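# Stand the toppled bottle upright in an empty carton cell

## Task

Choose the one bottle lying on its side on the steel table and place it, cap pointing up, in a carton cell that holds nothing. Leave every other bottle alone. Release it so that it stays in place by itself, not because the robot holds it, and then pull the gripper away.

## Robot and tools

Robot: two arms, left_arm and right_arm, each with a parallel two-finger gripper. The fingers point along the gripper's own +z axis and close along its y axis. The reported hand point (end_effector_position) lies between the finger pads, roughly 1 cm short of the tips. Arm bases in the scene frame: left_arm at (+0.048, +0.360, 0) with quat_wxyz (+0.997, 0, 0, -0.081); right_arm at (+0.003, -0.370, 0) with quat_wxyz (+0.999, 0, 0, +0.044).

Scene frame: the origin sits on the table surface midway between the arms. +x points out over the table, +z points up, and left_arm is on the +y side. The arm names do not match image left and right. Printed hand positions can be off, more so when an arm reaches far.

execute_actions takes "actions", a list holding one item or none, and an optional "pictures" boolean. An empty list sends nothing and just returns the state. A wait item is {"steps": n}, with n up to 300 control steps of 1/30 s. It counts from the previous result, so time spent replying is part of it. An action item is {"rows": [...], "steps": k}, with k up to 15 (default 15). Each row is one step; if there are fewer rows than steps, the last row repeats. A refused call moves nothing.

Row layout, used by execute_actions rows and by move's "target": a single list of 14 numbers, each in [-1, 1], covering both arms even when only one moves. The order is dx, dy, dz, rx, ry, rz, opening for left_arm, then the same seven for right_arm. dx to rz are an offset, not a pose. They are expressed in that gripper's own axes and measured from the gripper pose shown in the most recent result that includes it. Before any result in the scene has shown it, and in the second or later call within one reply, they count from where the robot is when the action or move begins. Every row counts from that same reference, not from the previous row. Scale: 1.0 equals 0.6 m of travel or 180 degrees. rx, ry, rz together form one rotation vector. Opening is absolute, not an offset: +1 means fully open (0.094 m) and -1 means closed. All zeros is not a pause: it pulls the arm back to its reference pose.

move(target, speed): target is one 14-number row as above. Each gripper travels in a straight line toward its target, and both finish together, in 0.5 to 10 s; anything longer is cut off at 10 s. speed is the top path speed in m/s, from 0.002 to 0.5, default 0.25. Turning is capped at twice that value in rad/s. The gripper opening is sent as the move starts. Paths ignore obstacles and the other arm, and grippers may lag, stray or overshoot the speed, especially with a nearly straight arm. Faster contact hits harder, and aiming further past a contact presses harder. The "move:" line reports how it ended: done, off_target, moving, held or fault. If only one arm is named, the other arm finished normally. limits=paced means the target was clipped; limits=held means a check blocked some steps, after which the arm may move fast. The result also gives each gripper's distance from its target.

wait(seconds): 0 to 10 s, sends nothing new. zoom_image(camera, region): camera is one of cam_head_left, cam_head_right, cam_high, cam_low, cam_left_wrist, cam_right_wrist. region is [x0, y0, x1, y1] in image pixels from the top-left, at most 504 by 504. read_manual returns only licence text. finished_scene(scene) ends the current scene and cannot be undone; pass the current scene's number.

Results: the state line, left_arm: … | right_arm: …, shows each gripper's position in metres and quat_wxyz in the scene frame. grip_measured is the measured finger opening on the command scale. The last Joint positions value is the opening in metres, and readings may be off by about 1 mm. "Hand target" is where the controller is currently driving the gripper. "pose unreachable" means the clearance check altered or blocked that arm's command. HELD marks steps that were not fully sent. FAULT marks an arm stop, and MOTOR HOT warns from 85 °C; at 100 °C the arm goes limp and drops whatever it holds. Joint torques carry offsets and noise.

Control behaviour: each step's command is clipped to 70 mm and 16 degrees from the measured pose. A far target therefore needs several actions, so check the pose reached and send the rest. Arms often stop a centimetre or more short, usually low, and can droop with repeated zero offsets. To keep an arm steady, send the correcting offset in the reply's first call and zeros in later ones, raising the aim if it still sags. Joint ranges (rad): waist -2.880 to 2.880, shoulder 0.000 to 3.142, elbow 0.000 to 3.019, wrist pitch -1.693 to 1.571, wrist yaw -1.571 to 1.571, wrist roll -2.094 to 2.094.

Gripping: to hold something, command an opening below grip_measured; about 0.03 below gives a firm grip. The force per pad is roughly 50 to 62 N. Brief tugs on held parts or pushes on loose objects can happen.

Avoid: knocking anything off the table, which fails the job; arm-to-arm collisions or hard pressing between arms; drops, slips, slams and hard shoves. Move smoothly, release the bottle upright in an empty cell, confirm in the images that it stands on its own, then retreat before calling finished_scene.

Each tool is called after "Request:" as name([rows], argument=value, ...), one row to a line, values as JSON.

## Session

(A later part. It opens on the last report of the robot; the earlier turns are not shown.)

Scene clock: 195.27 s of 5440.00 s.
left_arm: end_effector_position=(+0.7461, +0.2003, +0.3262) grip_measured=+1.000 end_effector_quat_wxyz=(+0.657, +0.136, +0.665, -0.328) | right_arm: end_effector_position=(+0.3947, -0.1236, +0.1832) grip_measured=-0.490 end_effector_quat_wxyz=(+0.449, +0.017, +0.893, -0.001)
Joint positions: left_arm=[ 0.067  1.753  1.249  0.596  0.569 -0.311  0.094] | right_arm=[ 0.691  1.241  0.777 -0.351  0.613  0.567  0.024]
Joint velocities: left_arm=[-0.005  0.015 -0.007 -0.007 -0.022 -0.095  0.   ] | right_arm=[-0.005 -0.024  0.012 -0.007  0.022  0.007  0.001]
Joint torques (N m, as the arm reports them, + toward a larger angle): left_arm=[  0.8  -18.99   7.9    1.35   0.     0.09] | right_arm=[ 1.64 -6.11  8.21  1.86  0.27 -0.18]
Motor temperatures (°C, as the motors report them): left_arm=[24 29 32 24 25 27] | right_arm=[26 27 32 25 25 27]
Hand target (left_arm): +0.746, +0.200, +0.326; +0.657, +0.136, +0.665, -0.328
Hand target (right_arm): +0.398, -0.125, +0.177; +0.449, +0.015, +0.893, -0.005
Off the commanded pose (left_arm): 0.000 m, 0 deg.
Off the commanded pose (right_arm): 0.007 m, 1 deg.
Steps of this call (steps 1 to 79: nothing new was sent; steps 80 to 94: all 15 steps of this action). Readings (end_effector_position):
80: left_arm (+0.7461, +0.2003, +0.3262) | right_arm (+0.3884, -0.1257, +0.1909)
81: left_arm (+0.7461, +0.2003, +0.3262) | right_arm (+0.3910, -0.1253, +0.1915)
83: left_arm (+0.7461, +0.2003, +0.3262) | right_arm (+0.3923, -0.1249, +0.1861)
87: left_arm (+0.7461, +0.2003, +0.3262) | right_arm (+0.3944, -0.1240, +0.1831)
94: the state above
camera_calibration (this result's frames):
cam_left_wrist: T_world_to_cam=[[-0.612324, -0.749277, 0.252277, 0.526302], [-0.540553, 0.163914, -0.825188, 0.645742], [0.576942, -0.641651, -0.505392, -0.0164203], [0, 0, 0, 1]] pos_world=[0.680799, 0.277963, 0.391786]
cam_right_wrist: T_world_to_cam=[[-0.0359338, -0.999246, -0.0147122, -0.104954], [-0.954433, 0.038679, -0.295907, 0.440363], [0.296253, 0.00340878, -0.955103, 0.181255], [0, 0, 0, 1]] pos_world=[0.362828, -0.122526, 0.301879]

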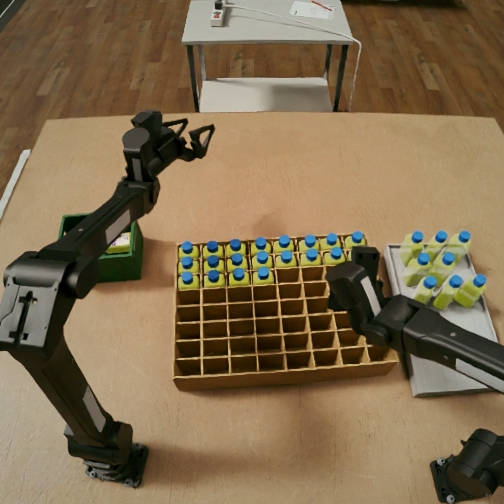

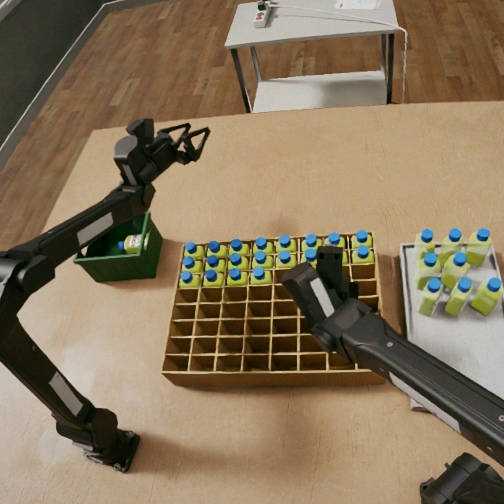

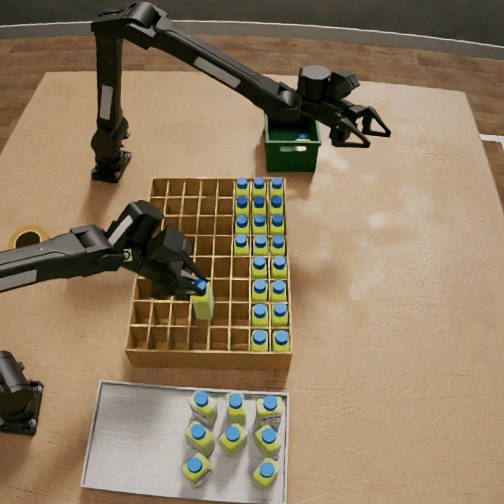

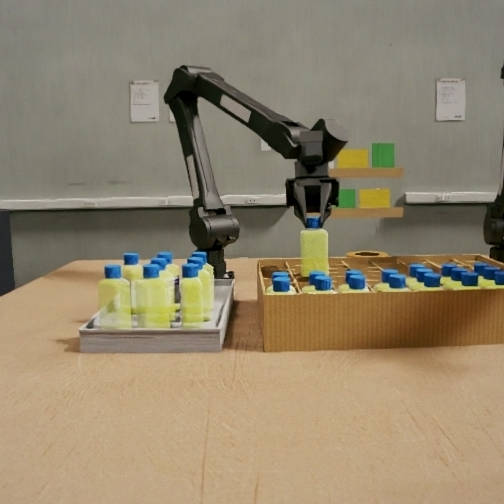

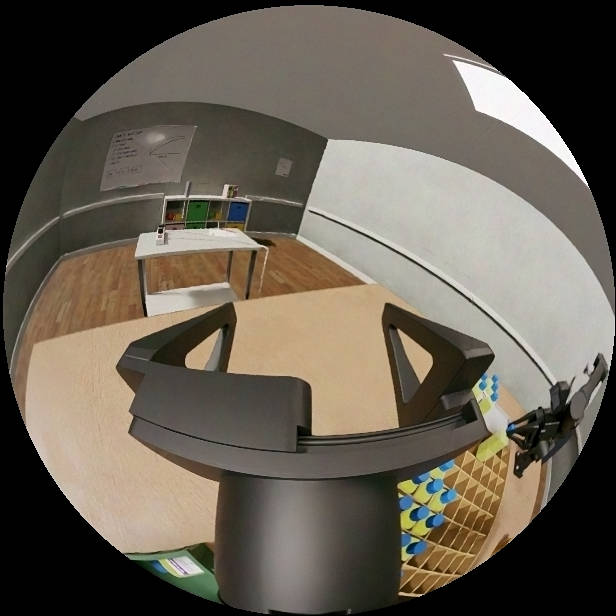

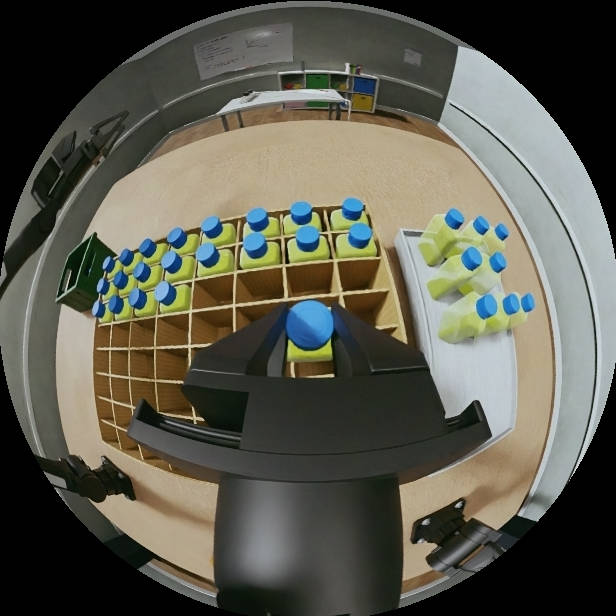

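Request:
execute_actions([
  {"rows":[[0,0,0,0,0,0,1,-0.008,0,-0.031,0,0.01,0,-0.54]],"steps":15},
])

Request:
zoom_image(camera="cam_high", region=[110,230,260,380])

Scene clock: 197.83 s of 5440.00 s.
left_arm: end_effector_position=(+0.7461, +0.2003, +0.3262) grip_measured=+1.000 end_effector_quat_wxyz=(+0.657, +0.136, +0.665, -0.328) | right_arm: end_effector_position=(+0.3828, -0.1332, +0.1789) grip_measured=-0.490 end_effector_quat_wxyz=(+0.425, +0.015, +0.905, -0.017)
Joint positions: left_arm=[ 0.067  1.753  1.249  0.596  0.569 -0.311  0.094] | right_arm=[ 0.693  1.222  0.779 -0.448  0.608  0.592  0.024]
Joint velocities: left_arm=[-0.005 -0.015  0.002 -0.012 -0.022 -0.007  0.   ] | right_arm=[-0.005 -0.005 -0.017 -0.012  0.051  0.022 -0.   ]
Joint torques (N m, as the arm reports them, + toward a larger angle): left_arm=[  0.76 -18.95   7.72   1.38   0.01   0.08] | right_arm=[ 3.58 -8.5  10.51  0.61  0.29  0.06]
Motor temperatures (°C, as the motors report them): left_arm=[24 29 32 24 25 27] | right_arm=[26 27 31 25 25 27]
Hand target (left_arm): +0.746, +0.200, +0.326; +0.657, +0.136, +0.665, -0.328
Hand target (right_arm): +0.382, -0.124, +0.198; +0.435, +0.017, +0.900, -0.000
Off the commanded pose (left_arm): 0.000 m, 0 deg.
Off the commanded pose (right_arm): 0.022 m, 2 deg.
Steps of this call (steps 1 to 62: nothing new was sent; steps 63 to 77: all 15 steps of this action). Readings (end_effector_position):
63: left_arm (+0.7461, +0.2003, +0.3262) | right_arm (+0.3929, -0.1251, +0.1815)
64: left_arm (+0.7461, +0.2003, +0.3262) | right_arm (+0.3905, -0.1267, +0.1819)
66: left_arm (+0.7461, +0.2003, +0.3262) | right_arm (+0.3851, -0.1311, +0.1808)
70: left_arm (+0.7461, +0.2003, +0.3262) | right_arm (+0.3829, -0.1331, +0.1790)
77: the state above
camera_calibration (this result's frames):
cam_left_wrist: T_world_to_cam=[[-0.612324, -0.749277, 0.252277, 0.526302], [-0.540553, 0.163914, -0.825188, 0.645742], [0.576942, -0.641651, -0.505392, -0.0164203], [0, 0, 0, 1]] pos_world=[0.680799, 0.277963, 0.391786]
cam_right_wrist: T_world_to_cam=[[-0.0459993, -0.998791, 0.0173424, -0.116868], [-0.968784, 0.0403703, -0.244598, 0.42461], [0.243602, -0.0280524, -0.969469, 0.199238], [0, 0, 0, 1]] pos_world=[0.357444, -0.128279, 0.29904]

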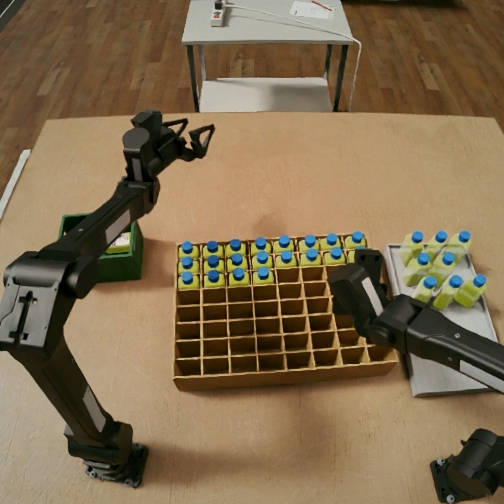

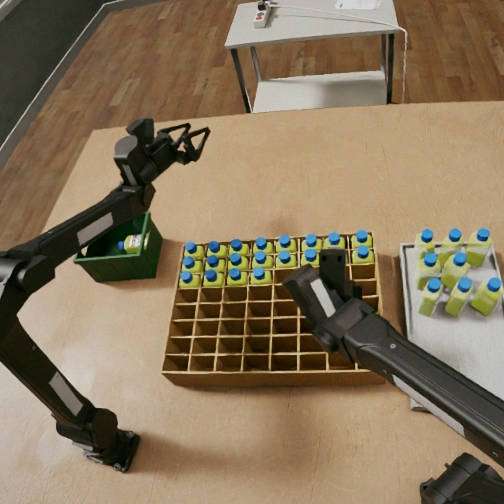

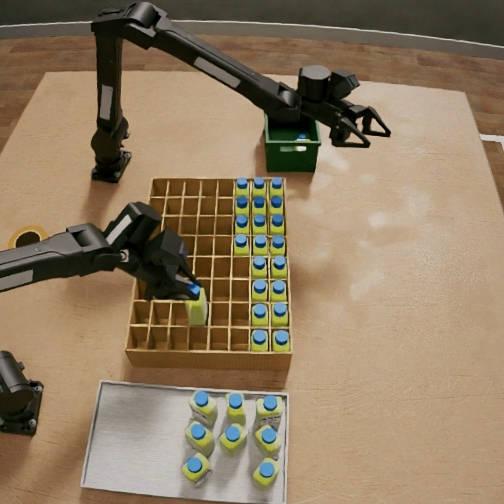

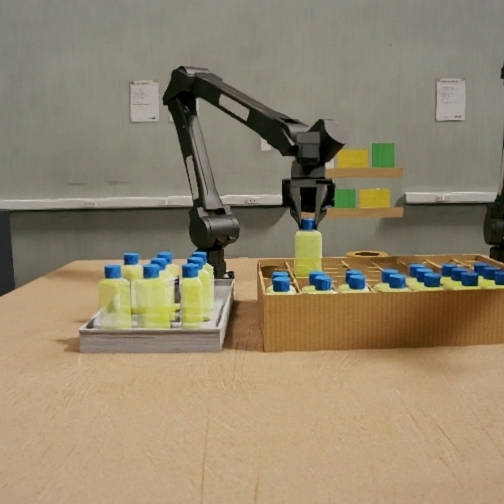

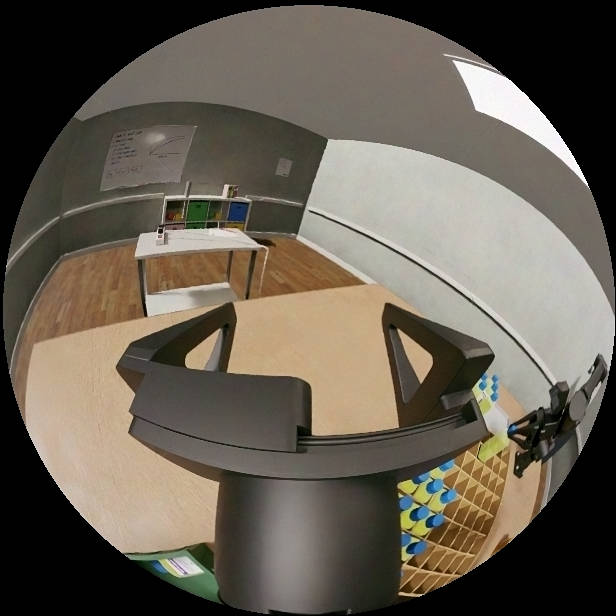

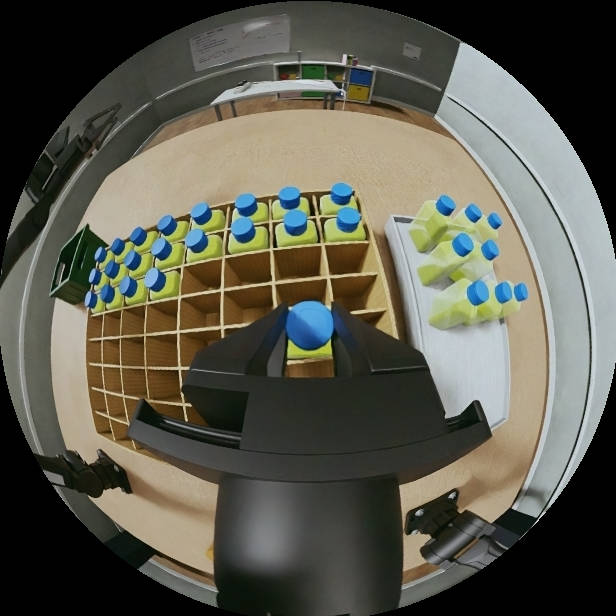

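Region (110, 230, 260, 380) of cam_high's 504x504 image, scaled by 3.360, with more detail than that image has.

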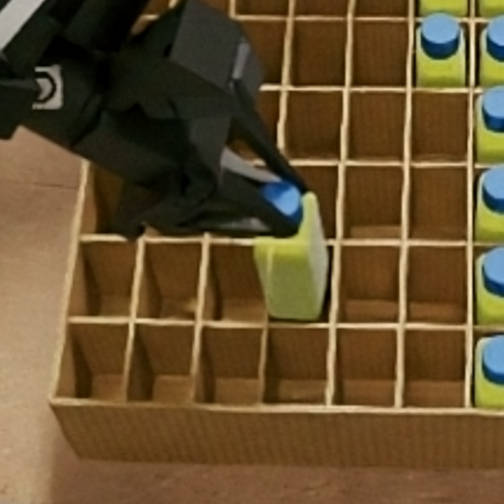

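Request:
move(target=[0,0,0,0,0,0,1,0.03,0.018,0.035,-0.008,0,0.01,-0.54], speed=0.03)

Request:
zoom_image(camera="cam_high", region=[110,230,260,380])

Scene clock: 202.30 s of 5440.00 s.
left_arm: end_effector_position=(+0.7461, +0.2003, +0.3262) grip_measured=+1.000 end_effector_quat_wxyz=(+0.657, +0.136, +0.665, -0.328) | right_arm: end_effector_position=(+0.3856, -0.1286, +0.1531) grip_measured=-0.490 end_effector_quat_wxyz=(+0.423, +0.016, +0.906, -0.012)
Joint positions: left_arm=[ 0.067  1.753  1.249  0.596  0.569 -0.311  0.094] | right_arm=[ 0.693  1.272  0.747 -0.365  0.599  0.597  0.024]
Joint velocities: left_arm=[-0.015 -0.005 -0.012 -0.007  0.007 -0.066  0.   ] | right_arm=[-0.015 -0.005  0.002 -0.007 -0.037 -0.022  0.   ]
Joint torques (N m, as the arm reports them, + toward a larger angle): left_arm=[  0.68 -19.31   7.84   1.37   0.01   0.09] | right_arm=[ 2.66 -6.67  8.33  1.9  -0.12  0.21]
Motor temperatures (°C, as the motors report them): left_arm=[24 29 32 24 25 27] | right_arm=[26 27 31 25 25 27]
Hand target (left_arm): +0.746, +0.200, +0.326; +0.657, +0.136, +0.665, -0.328
Hand target (right_arm): +0.388, -0.123, +0.152; +0.425, +0.024, +0.905, +0.001
Off the commanded pose (left_arm): 0.000 m, 0 deg.
Off the commanded pose (right_arm): 0.006 m, 2 deg.
After step 90, 0.17 s passed at rest.
move: done
camera_calibration (this result's frames):
cam_left_wrist: T_world_to_cam=[[-0.612324, -0.749277, 0.252277, 0.526302], [-0.540553, 0.163914, -0.825188, 0.645742], [0.576942, -0.641651, -0.505392, -0.0164203], [0, 0, 0, 1]] pos_world=[0.680799, 0.277963, 0.391786]
cam_right_wrist: T_world_to_cam=[[-0.0435998, -0.999016, 0.00813021, -0.111237], [-0.969974, 0.0403806, -0.239832, 0.420571], [0.239267, -0.0183427, -0.97078, 0.176805], [0, 0, 0, 1]] pos_world=[0.36079, -0.124868, 0.27341]

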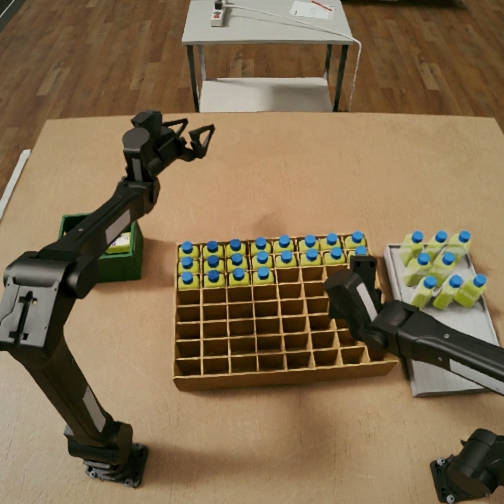

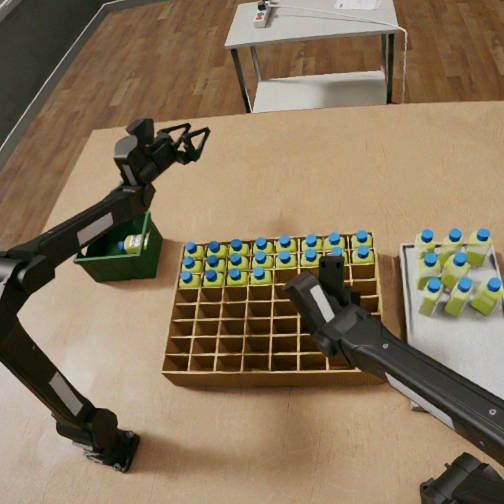

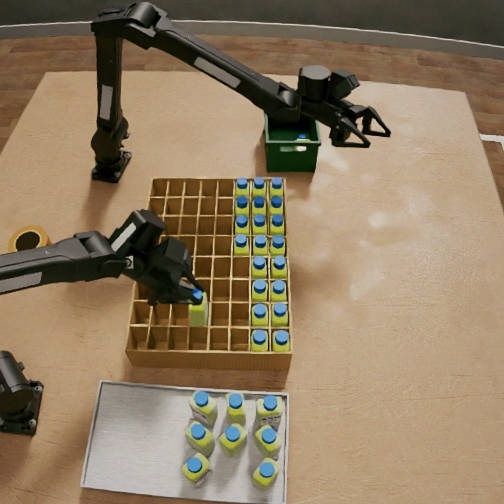

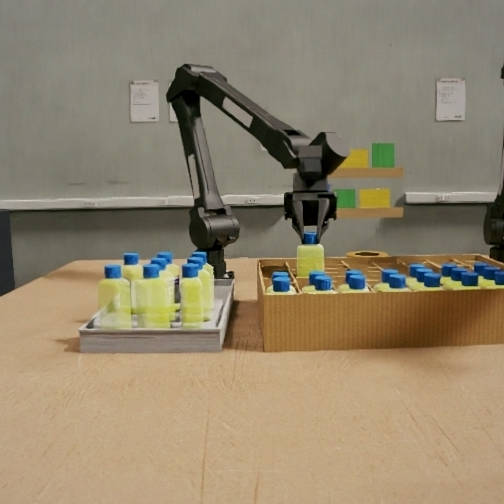

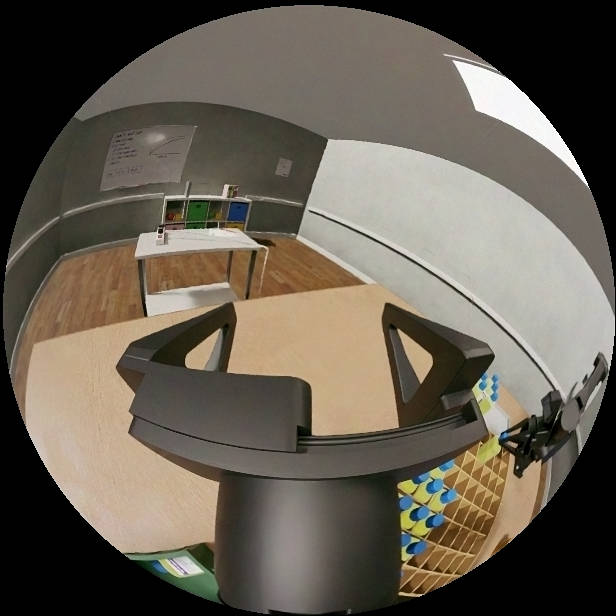

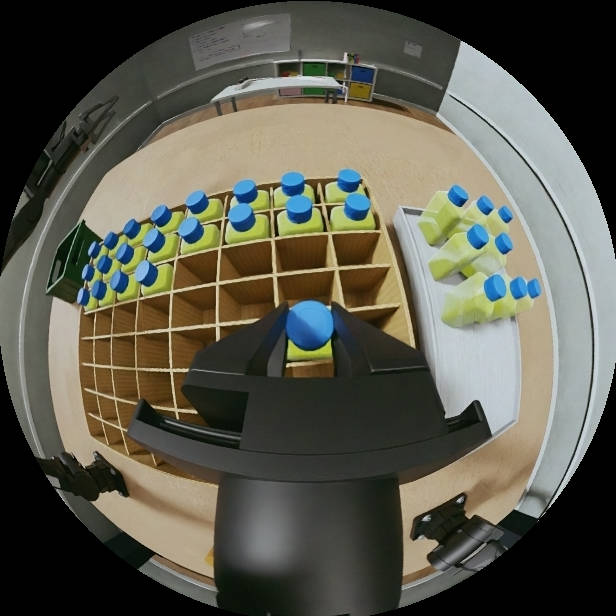

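Region (110, 230, 260, 380) of cam_high's 504x504 image, scaled by 3.360, with more detail than that image has.

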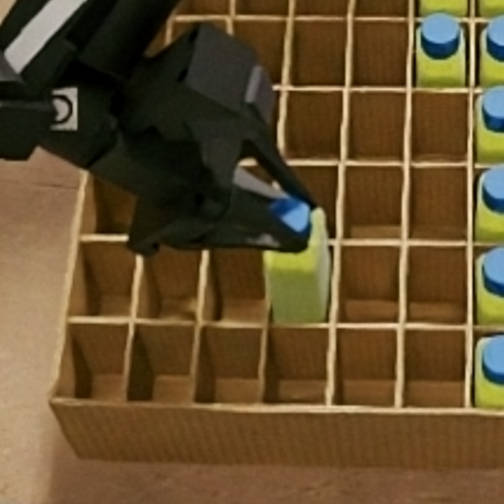

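It's entering. Continue down to ~0.115.

Request:
move(target=[0,0,0,0,0,0,1,0.052,0.003,0.036,0,0,0,-0.54], speed=0.04)

Scene clock: 209.47 s of 5440.00 s.
left_arm: end_effector_position=(+0.7461, +0.2003, +0.3262) grip_measured=+1.000 end_effector_quat_wxyz=(+0.657, +0.136, +0.665, -0.328) | right_arm: end_effector_position=(+0.3851, -0.1299, +0.1213) grip_measured=-0.490 end_effector_quat_wxyz=(+0.424, +0.016, +0.906, -0.014)
Joint positions: left_arm=[ 0.067  1.753  1.249  0.596  0.569 -0.311  0.094] | right_arm=[ 0.693  1.328  0.697 -0.259  0.602  0.597  0.024]
Joint velocities: left_arm=[ 0.005  0.005  0.007  0.002 -0.037 -0.037  0.   ] | right_arm=[-0.015  0.005 -0.007 -0.012 -0.051 -0.007  0.   ]
Joint torques (N m, as the arm reports them, + toward a larger angle): left_arm=[  0.7  -19.11   7.88   1.38   0.03   0.09] | right_arm=[ 3.24 -6.57  7.08  1.53  0.45  0.11]
Motor temperatures (°C, as the motors report them): left_arm=[24 29 32 24 25 27] | right_arm=[26 27 30 25 24 27]
Hand target (left_arm): +0.746, +0.200, +0.326; +0.657, +0.136, +0.665, -0.328
Hand target (right_arm): +0.382, -0.127, +0.116; +0.423, +0.016, +0.906, -0.012
Off the commanded pose (left_arm): 0.000 m, 0 deg.
Off the commanded pose (right_arm): 0.007 m, 0 deg.
After step 90, 2.93 s passed at rest.
move: done
camera_calibration (this result's frames):
cam_left_wrist: T_world_to_cam=[[-0.612324, -0.749277, 0.252277, 0.526302], [-0.540553, 0.163914, -0.825188, 0.645742], [0.576942, -0.641651, -0.505392, -0.0164203], [0, 0, 0, 1]] pos_world=[0.680799, 0.277963, 0.391786]
cam_right_wrist: T_world_to_cam=[[-0.0460122, -0.998884, 0.0107028, -0.111665], [-0.969504, 0.042072, -0.241437, 0.412716], [0.240717, -0.0214854, -0.970358, 0.145073], [0, 0, 0, 1]] pos_world=[0.360071, -0.125787, 0.241613]

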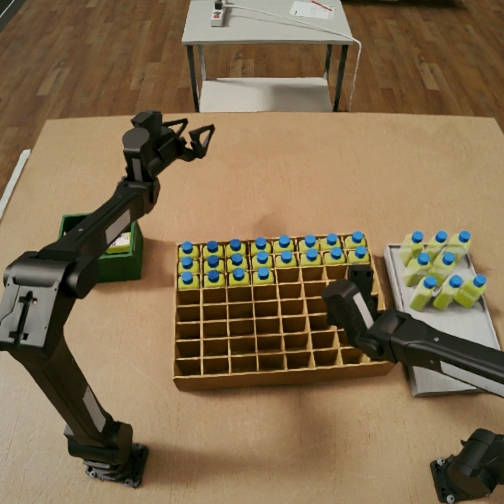

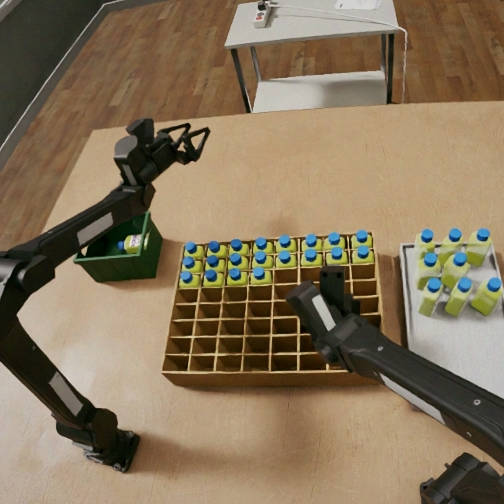

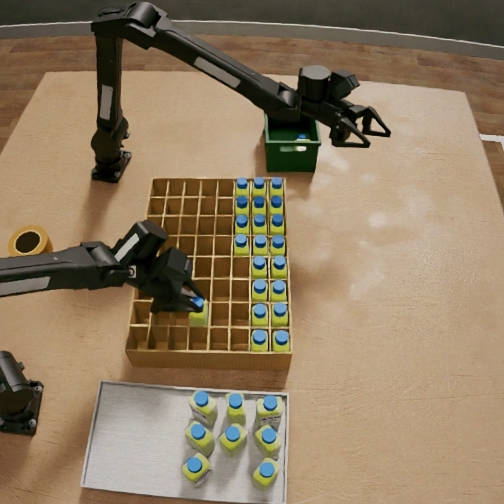

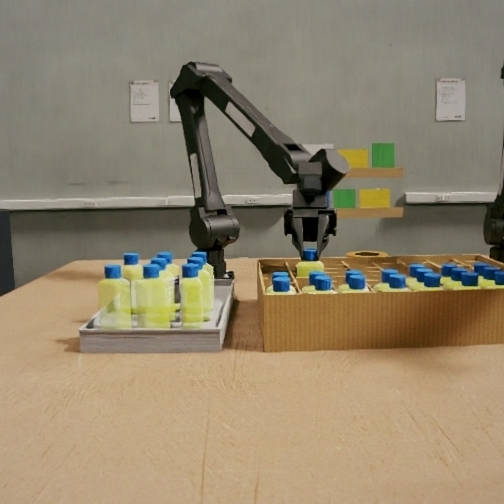

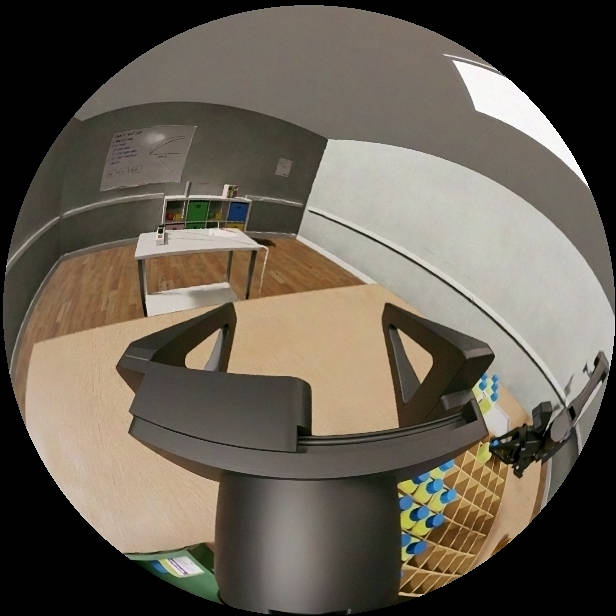

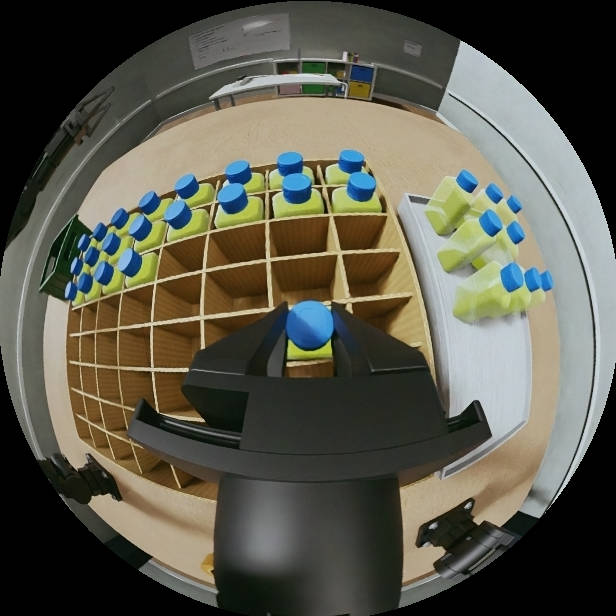

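Request:
move(target=[0,0,0,0,0,0,1,0.025,0,0.018,0,0,0,-0.54], speed=0.04)

Request:
execute_actions([
  {"rows":[[0,0,0,0,0,0,1,0,0,0,0,0,0,-0.15]],"steps":12},
])

Scene clock: 212.90 s of 5440.00 s.
left_arm: end_effector_position=(+0.7461, +0.2003, +0.3262) grip_measured=+1.000 end_effector_quat_wxyz=(+0.657, +0.136, +0.665, -0.328) | right_arm: end_effector_position=(+0.3850, -0.1300, +0.1088) grip_measured=-0.490 end_effector_quat_wxyz=(+0.425, +0.017, +0.905, -0.013)
Joint positions: left_arm=[ 0.067  1.753  1.249  0.596  0.569 -0.311  0.094] | right_arm=[ 0.693  1.353  0.677 -0.212  0.602  0.597  0.024]
Joint velocities: left_arm=[-0.005 -0.015 -0.007  0.002  0.007 -0.022  0.   ] | right_arm=[-0.005 -0.005 -0.022  0.012 -0.037  0.081 -0.   ]
Joint torques (N m, as the arm reports them, + toward a larger angle): left_arm=[  0.67 -19.01   7.84   1.42   0.     0.08] | right_arm=[ 2.34 -6.87  6.85  1.55  0.38  0.02]
Motor temperatures (°C, as the motors report them): left_arm=[24 29 32 24 25 27] | right_arm=[26 27 30 25 24 27]
Hand target (left_arm): +0.746, +0.200, +0.326; +0.657, +0.136, +0.665, -0.328
Hand target (right_arm): +0.384, -0.130, +0.103; +0.424, +0.016, +0.906, -0.014
Off the commanded pose (left_arm): 0.000 m, 0 deg.
Off the commanded pose (right_arm): 0.006 m, 0 deg.
move: done
camera_calibration (this result's frames):
cam_left_wrist: T_world_to_cam=[[-0.612324, -0.749277, 0.252277, 0.526302], [-0.540553, 0.163914, -0.825188, 0.645742], [0.576942, -0.641651, -0.505392, -0.0164203], [0, 0, 0, 1]] pos_world=[0.680799, 0.277963, 0.391786]
cam_right_wrist: T_world_to_cam=[[-0.046033, -0.998904, 0.00845925, -0.111346], [-0.968978, 0.0425923, -0.243449, 0.409726], [0.242822, -0.0194035, -0.969877, 0.132369], [0, 0, 0, 1]] pos_world=[0.359748, -0.126107, 0.229071]

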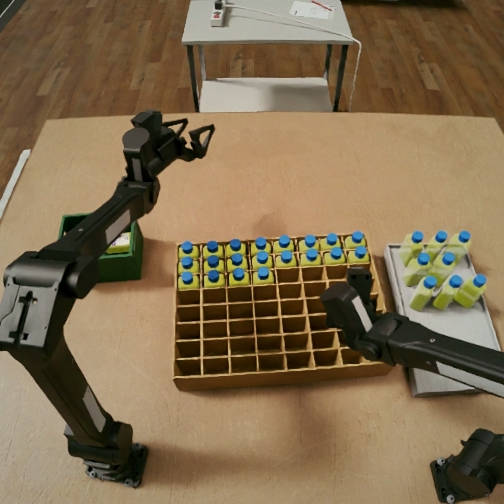

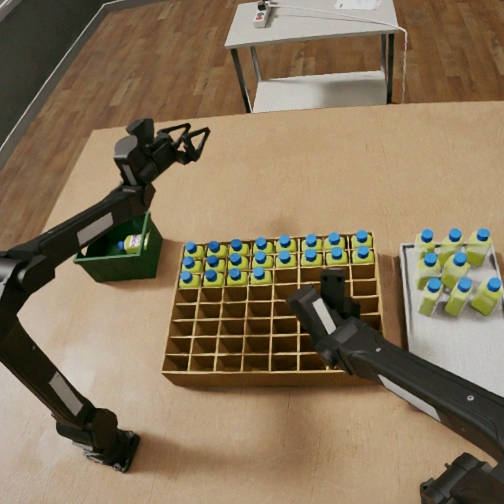

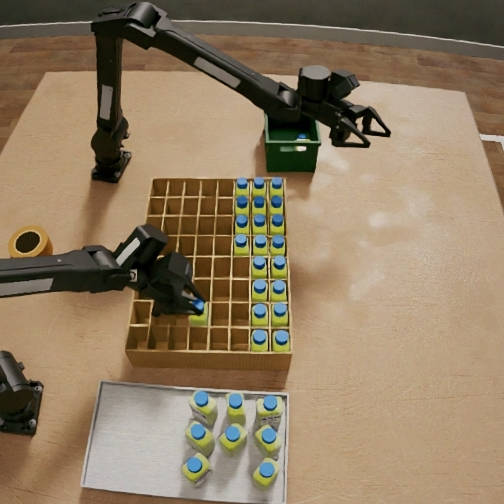

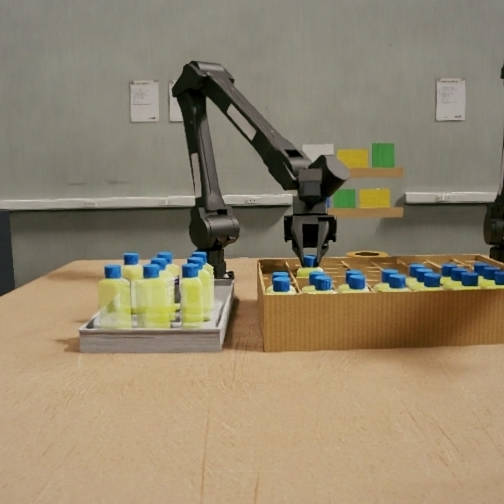

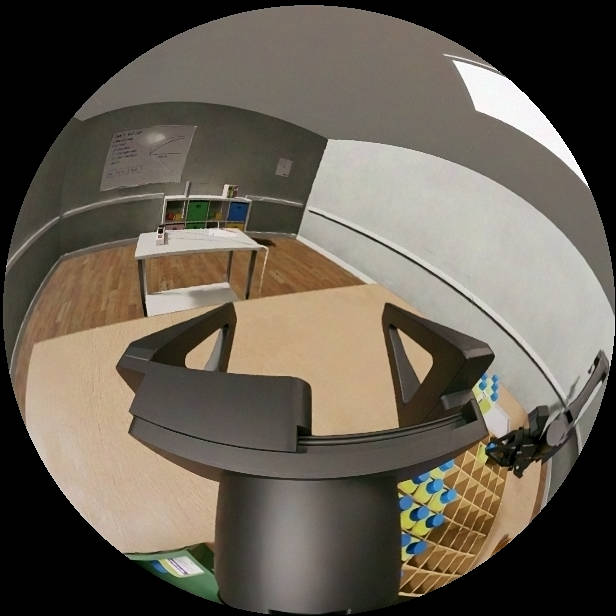

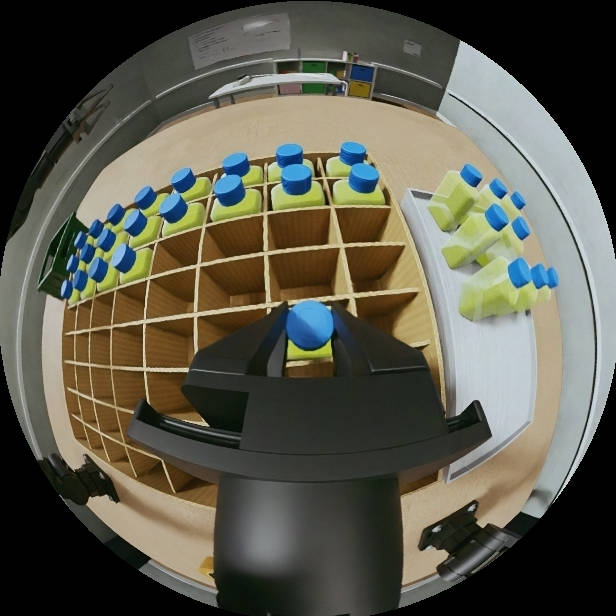

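Scene clock: 213.30 s of 5440.00 s.
left_arm: end_effector_position=(+0.7461, +0.2003, +0.3262) grip_measured=+1.000 end_effector_quat_wxyz=(+0.657, +0.136, +0.665, -0.328) | right_arm: end_effector_position=(+0.3850, -0.1300, +0.1089) grip_measured=-0.152 end_effector_quat_wxyz=(+0.425, +0.017, +0.905, -0.013)
Joint positions: left_arm=[ 0.067  1.753  1.249  0.596  0.569 -0.311  0.094] | right_arm=[ 0.693  1.353  0.677 -0.212  0.603  0.597  0.04 ]
Joint velocities: left_arm=[-0.024 -0.005  0.002  0.007  0.022  0.007  0.   ] | right_arm=[-0.005 -0.005  0.002 -0.007 -0.022  0.007  0.   ]
Joint torques (N m, as the arm reports them, + toward a larger angle): left_arm=[  0.4  -19.02   7.83   1.33   0.01   0.07] | right_arm=[ 2.6  -7.9   7.59  1.08  0.31 -0.02]
Motor temperatures (°C, as the motors report them): left_arm=[24 29 32 24 25 27] | right_arm=[26 27 30 25 24 27]
Hand target (left_arm): +0.746, +0.200, +0.326; +0.657, +0.136, +0.665, -0.328
Hand target (right_arm): +0.385, -0.130, +0.109; +0.425, +0.017, +0.905, -0.013
Off the commanded pose (left_arm): 0.000 m, 0 deg.
Off the commanded pose (right_arm): 0.000 m, 0 deg.
Steps of this call (steps 1 to 12: all 12 steps of this action). Readings (end_effector_position):
1: left_arm (+0.7461, +0.2003, +0.3262) | right_arm (+0.3850, -0.1300, +0.1088)
2: left_arm (+0.7461, +0.2003, +0.3262) | right_arm (+0.3850, -0.1300, +0.1088)
4: left_arm (+0.7461, +0.2003, +0.3262) | right_arm (+0.3850, -0.1300, +0.1089)
8: left_arm (+0.7461, +0.2003, +0.3262) | right_arm (+0.3850, -0.1300, +0.1089)
12: the state above
camera_calibration (this result's frames):
cam_left_wrist: T_world_to_cam=[[-0.612324, -0.749277, 0.252277, 0.526302], [-0.540553, 0.163914, -0.825188, 0.645742], [0.576942, -0.641651, -0.505392, -0.0164203], [0, 0, 0, 1]] pos_world=[0.680799, 0.277963, 0.391786]
cam_right_wrist: T_world_to_cam=[[-0.0462754, -0.998891, 0.00865976, -0.111327], [-0.968917, 0.0427744, -0.243659, 0.409779], [0.243019, -0.019666, -0.969822, 0.132275], [0, 0, 0, 1]] pos_world=[0.359745, -0.126131, 0.229094]

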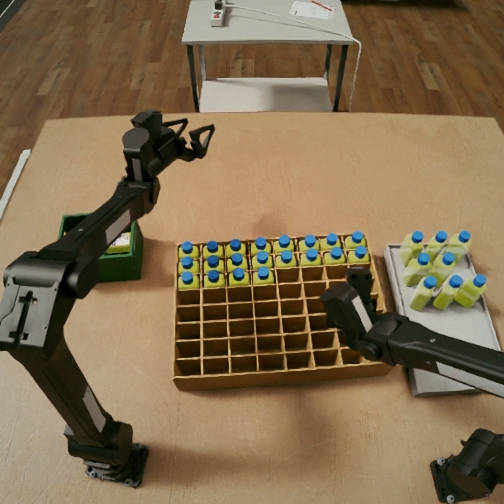

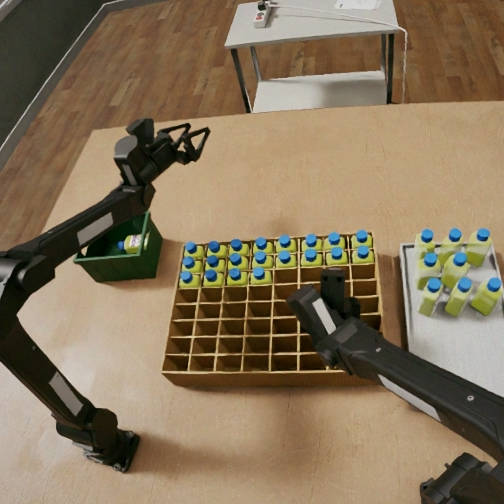

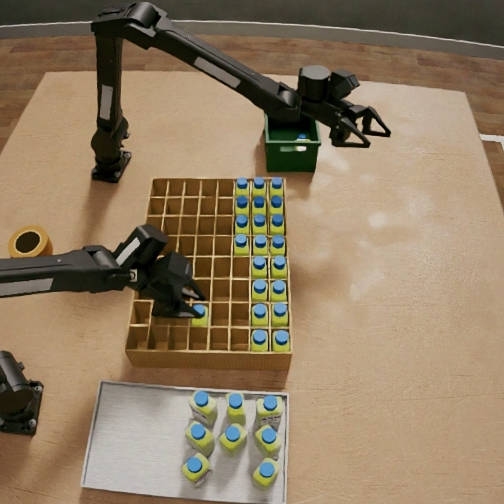

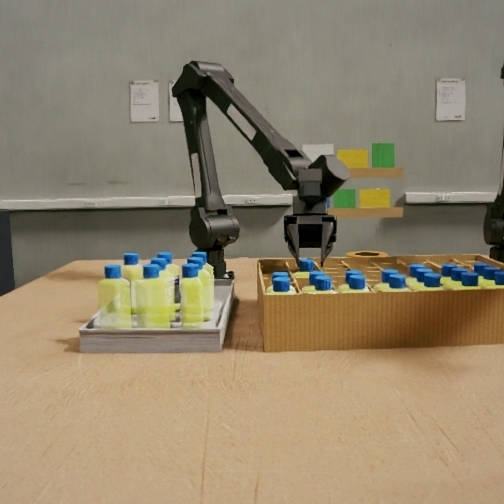

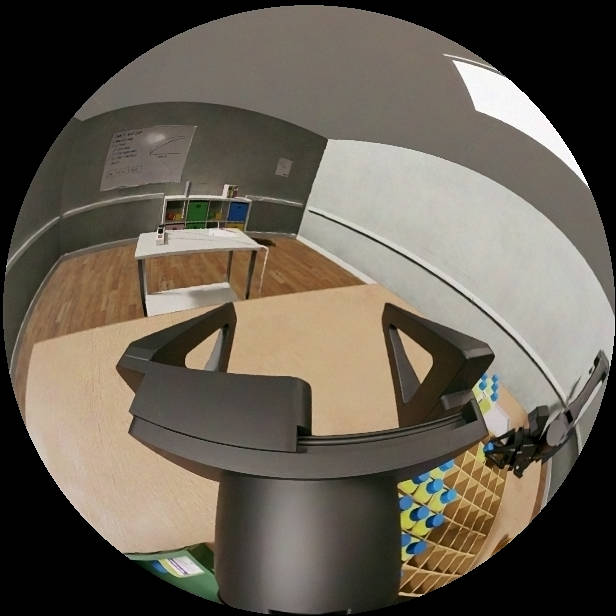

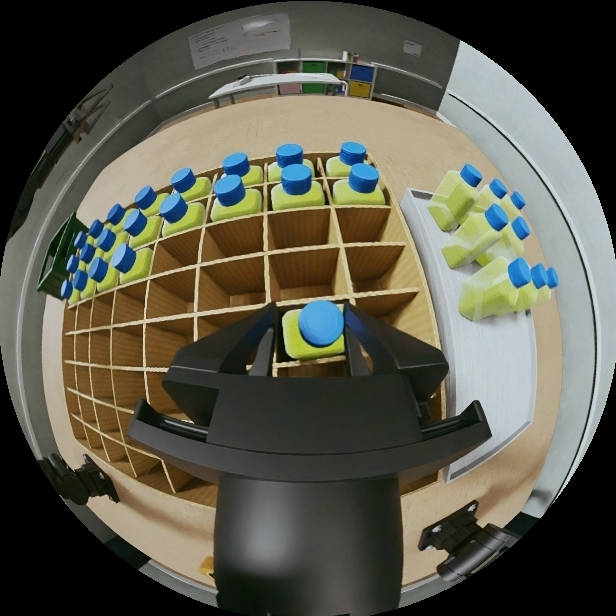

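Request:
move(target=[0,0,0,0,0,0,1,-0.05,0,-0.12,0,0,0,-0.15], speed=0.1)

Scene clock: 219.00 s of 5440.00 s.
left_arm: end_effector_position=(+0.7461, +0.2003, +0.3262) grip_measured=+1.000 end_effector_quat_wxyz=(+0.657, +0.136, +0.665, -0.328) | right_arm: end_effector_position=(+0.3385, -0.1480, +0.1454) grip_measured=-0.152 end_effector_quat_wxyz=(+0.404, +0.007, +0.914, -0.040)
Joint positions: left_arm=[ 0.067  1.753  1.249  0.596  0.569 -0.311  0.094] | right_arm=[ 0.76   1.179  0.677 -0.499  0.65   0.666  0.04 ]
Joint velocities: left_arm=[ 0.015 -0.005  0.007 -0.007 -0.051 -0.081  0.   ] | right_arm=[-0.005 -0.005 -0.022 -0.012 -0.007  0.022 -0.001]
Joint torques (N m, as the arm reports them, + toward a larger angle): left_arm=[  0.6  -19.25   7.83   1.37   0.01   0.06] | right_arm=[ 4.1  -6.86 12.78  0.51  0.54  0.15]
Motor temperatures (°C, as the motors report them): left_arm=[24 29 32 24 25 27] | right_arm=[26 27 30 25 25 27]
Hand target (left_arm): +0.746, +0.200, +0.326; +0.657, +0.136, +0.665, -0.328
Hand target (right_arm): +0.348, -0.129, +0.178; +0.425, +0.017, +0.905, -0.013
Off the commanded pose (left_arm): 0.000 m, 0 deg.
Off the commanded pose (right_arm): 0.040 m, 4 deg.
After step 90, 1.57 s passed at rest.
move: off_target (right_arm)
camera_calibration (this result's frames):
cam_left_wrist: T_world_to_cam=[[-0.612324, -0.749277, 0.252277, 0.526302], [-0.540553, 0.163914, -0.825188, 0.645742], [0.576942, -0.641651, -0.505392, -0.0164203], [0, 0, 0, 1]] pos_world=[0.680799, 0.277963, 0.391786]
cam_right_wrist: T_world_to_cam=[[-0.0501293, -0.996517, 0.06664, -0.138486], [-0.978916, 0.0357957, -0.201101, 0.370585], [0.198015, -0.0753161, -0.977301, 0.186743], [0, 0, 0, 1]] pos_world=[0.318851, -0.137204, 0.266258]

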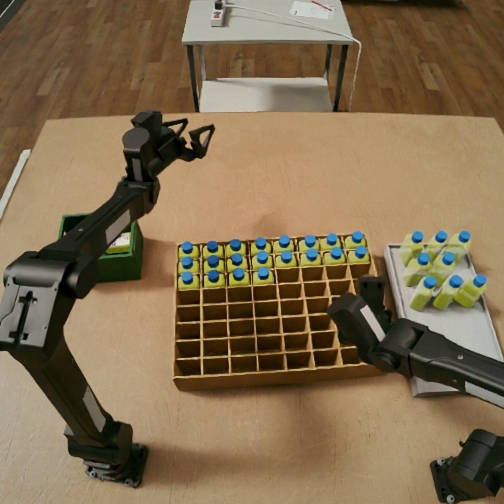

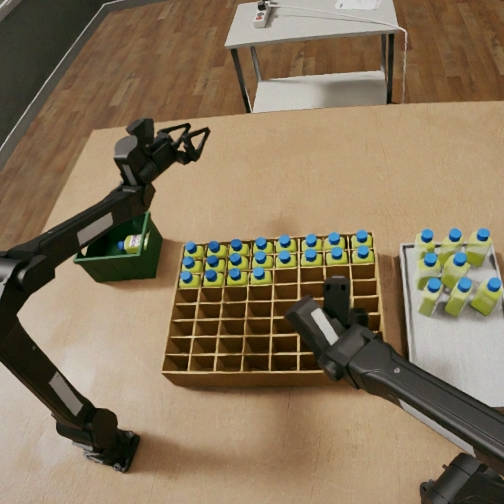

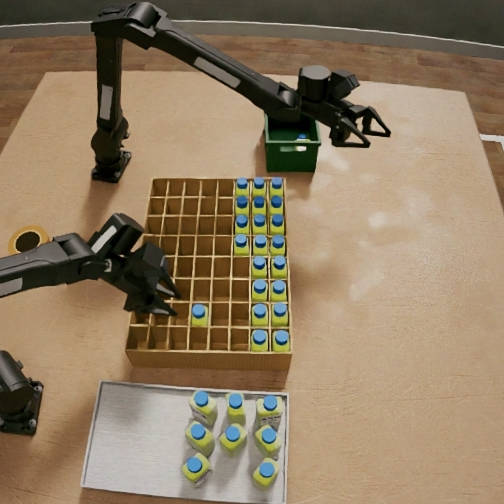

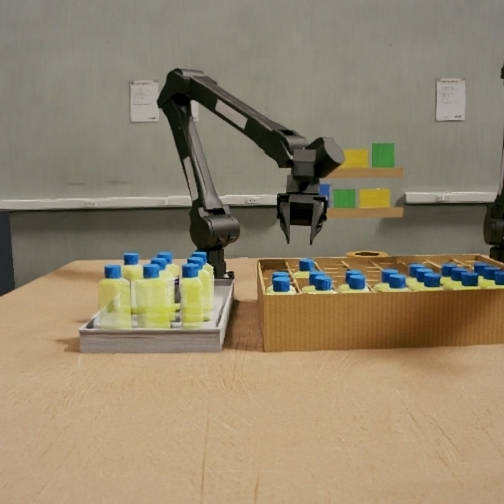

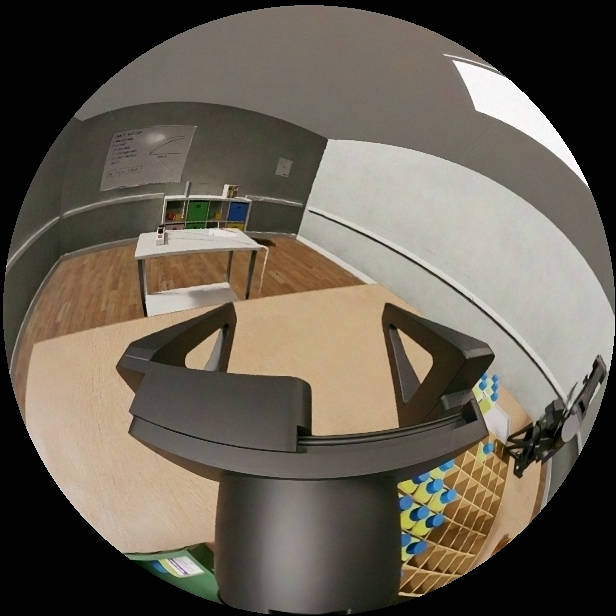

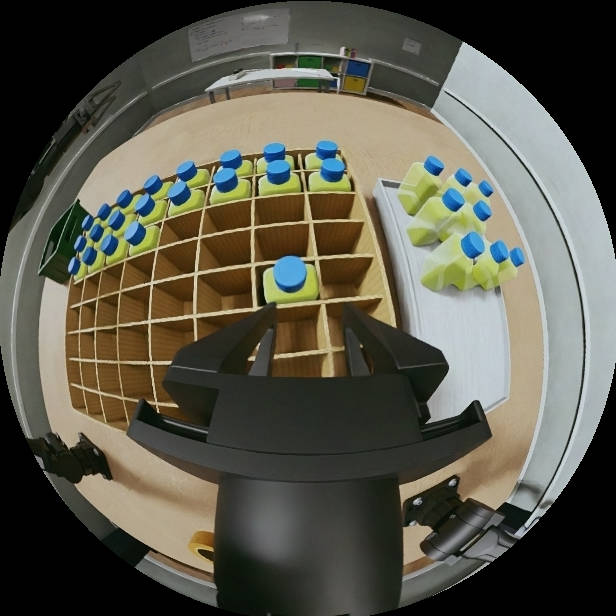

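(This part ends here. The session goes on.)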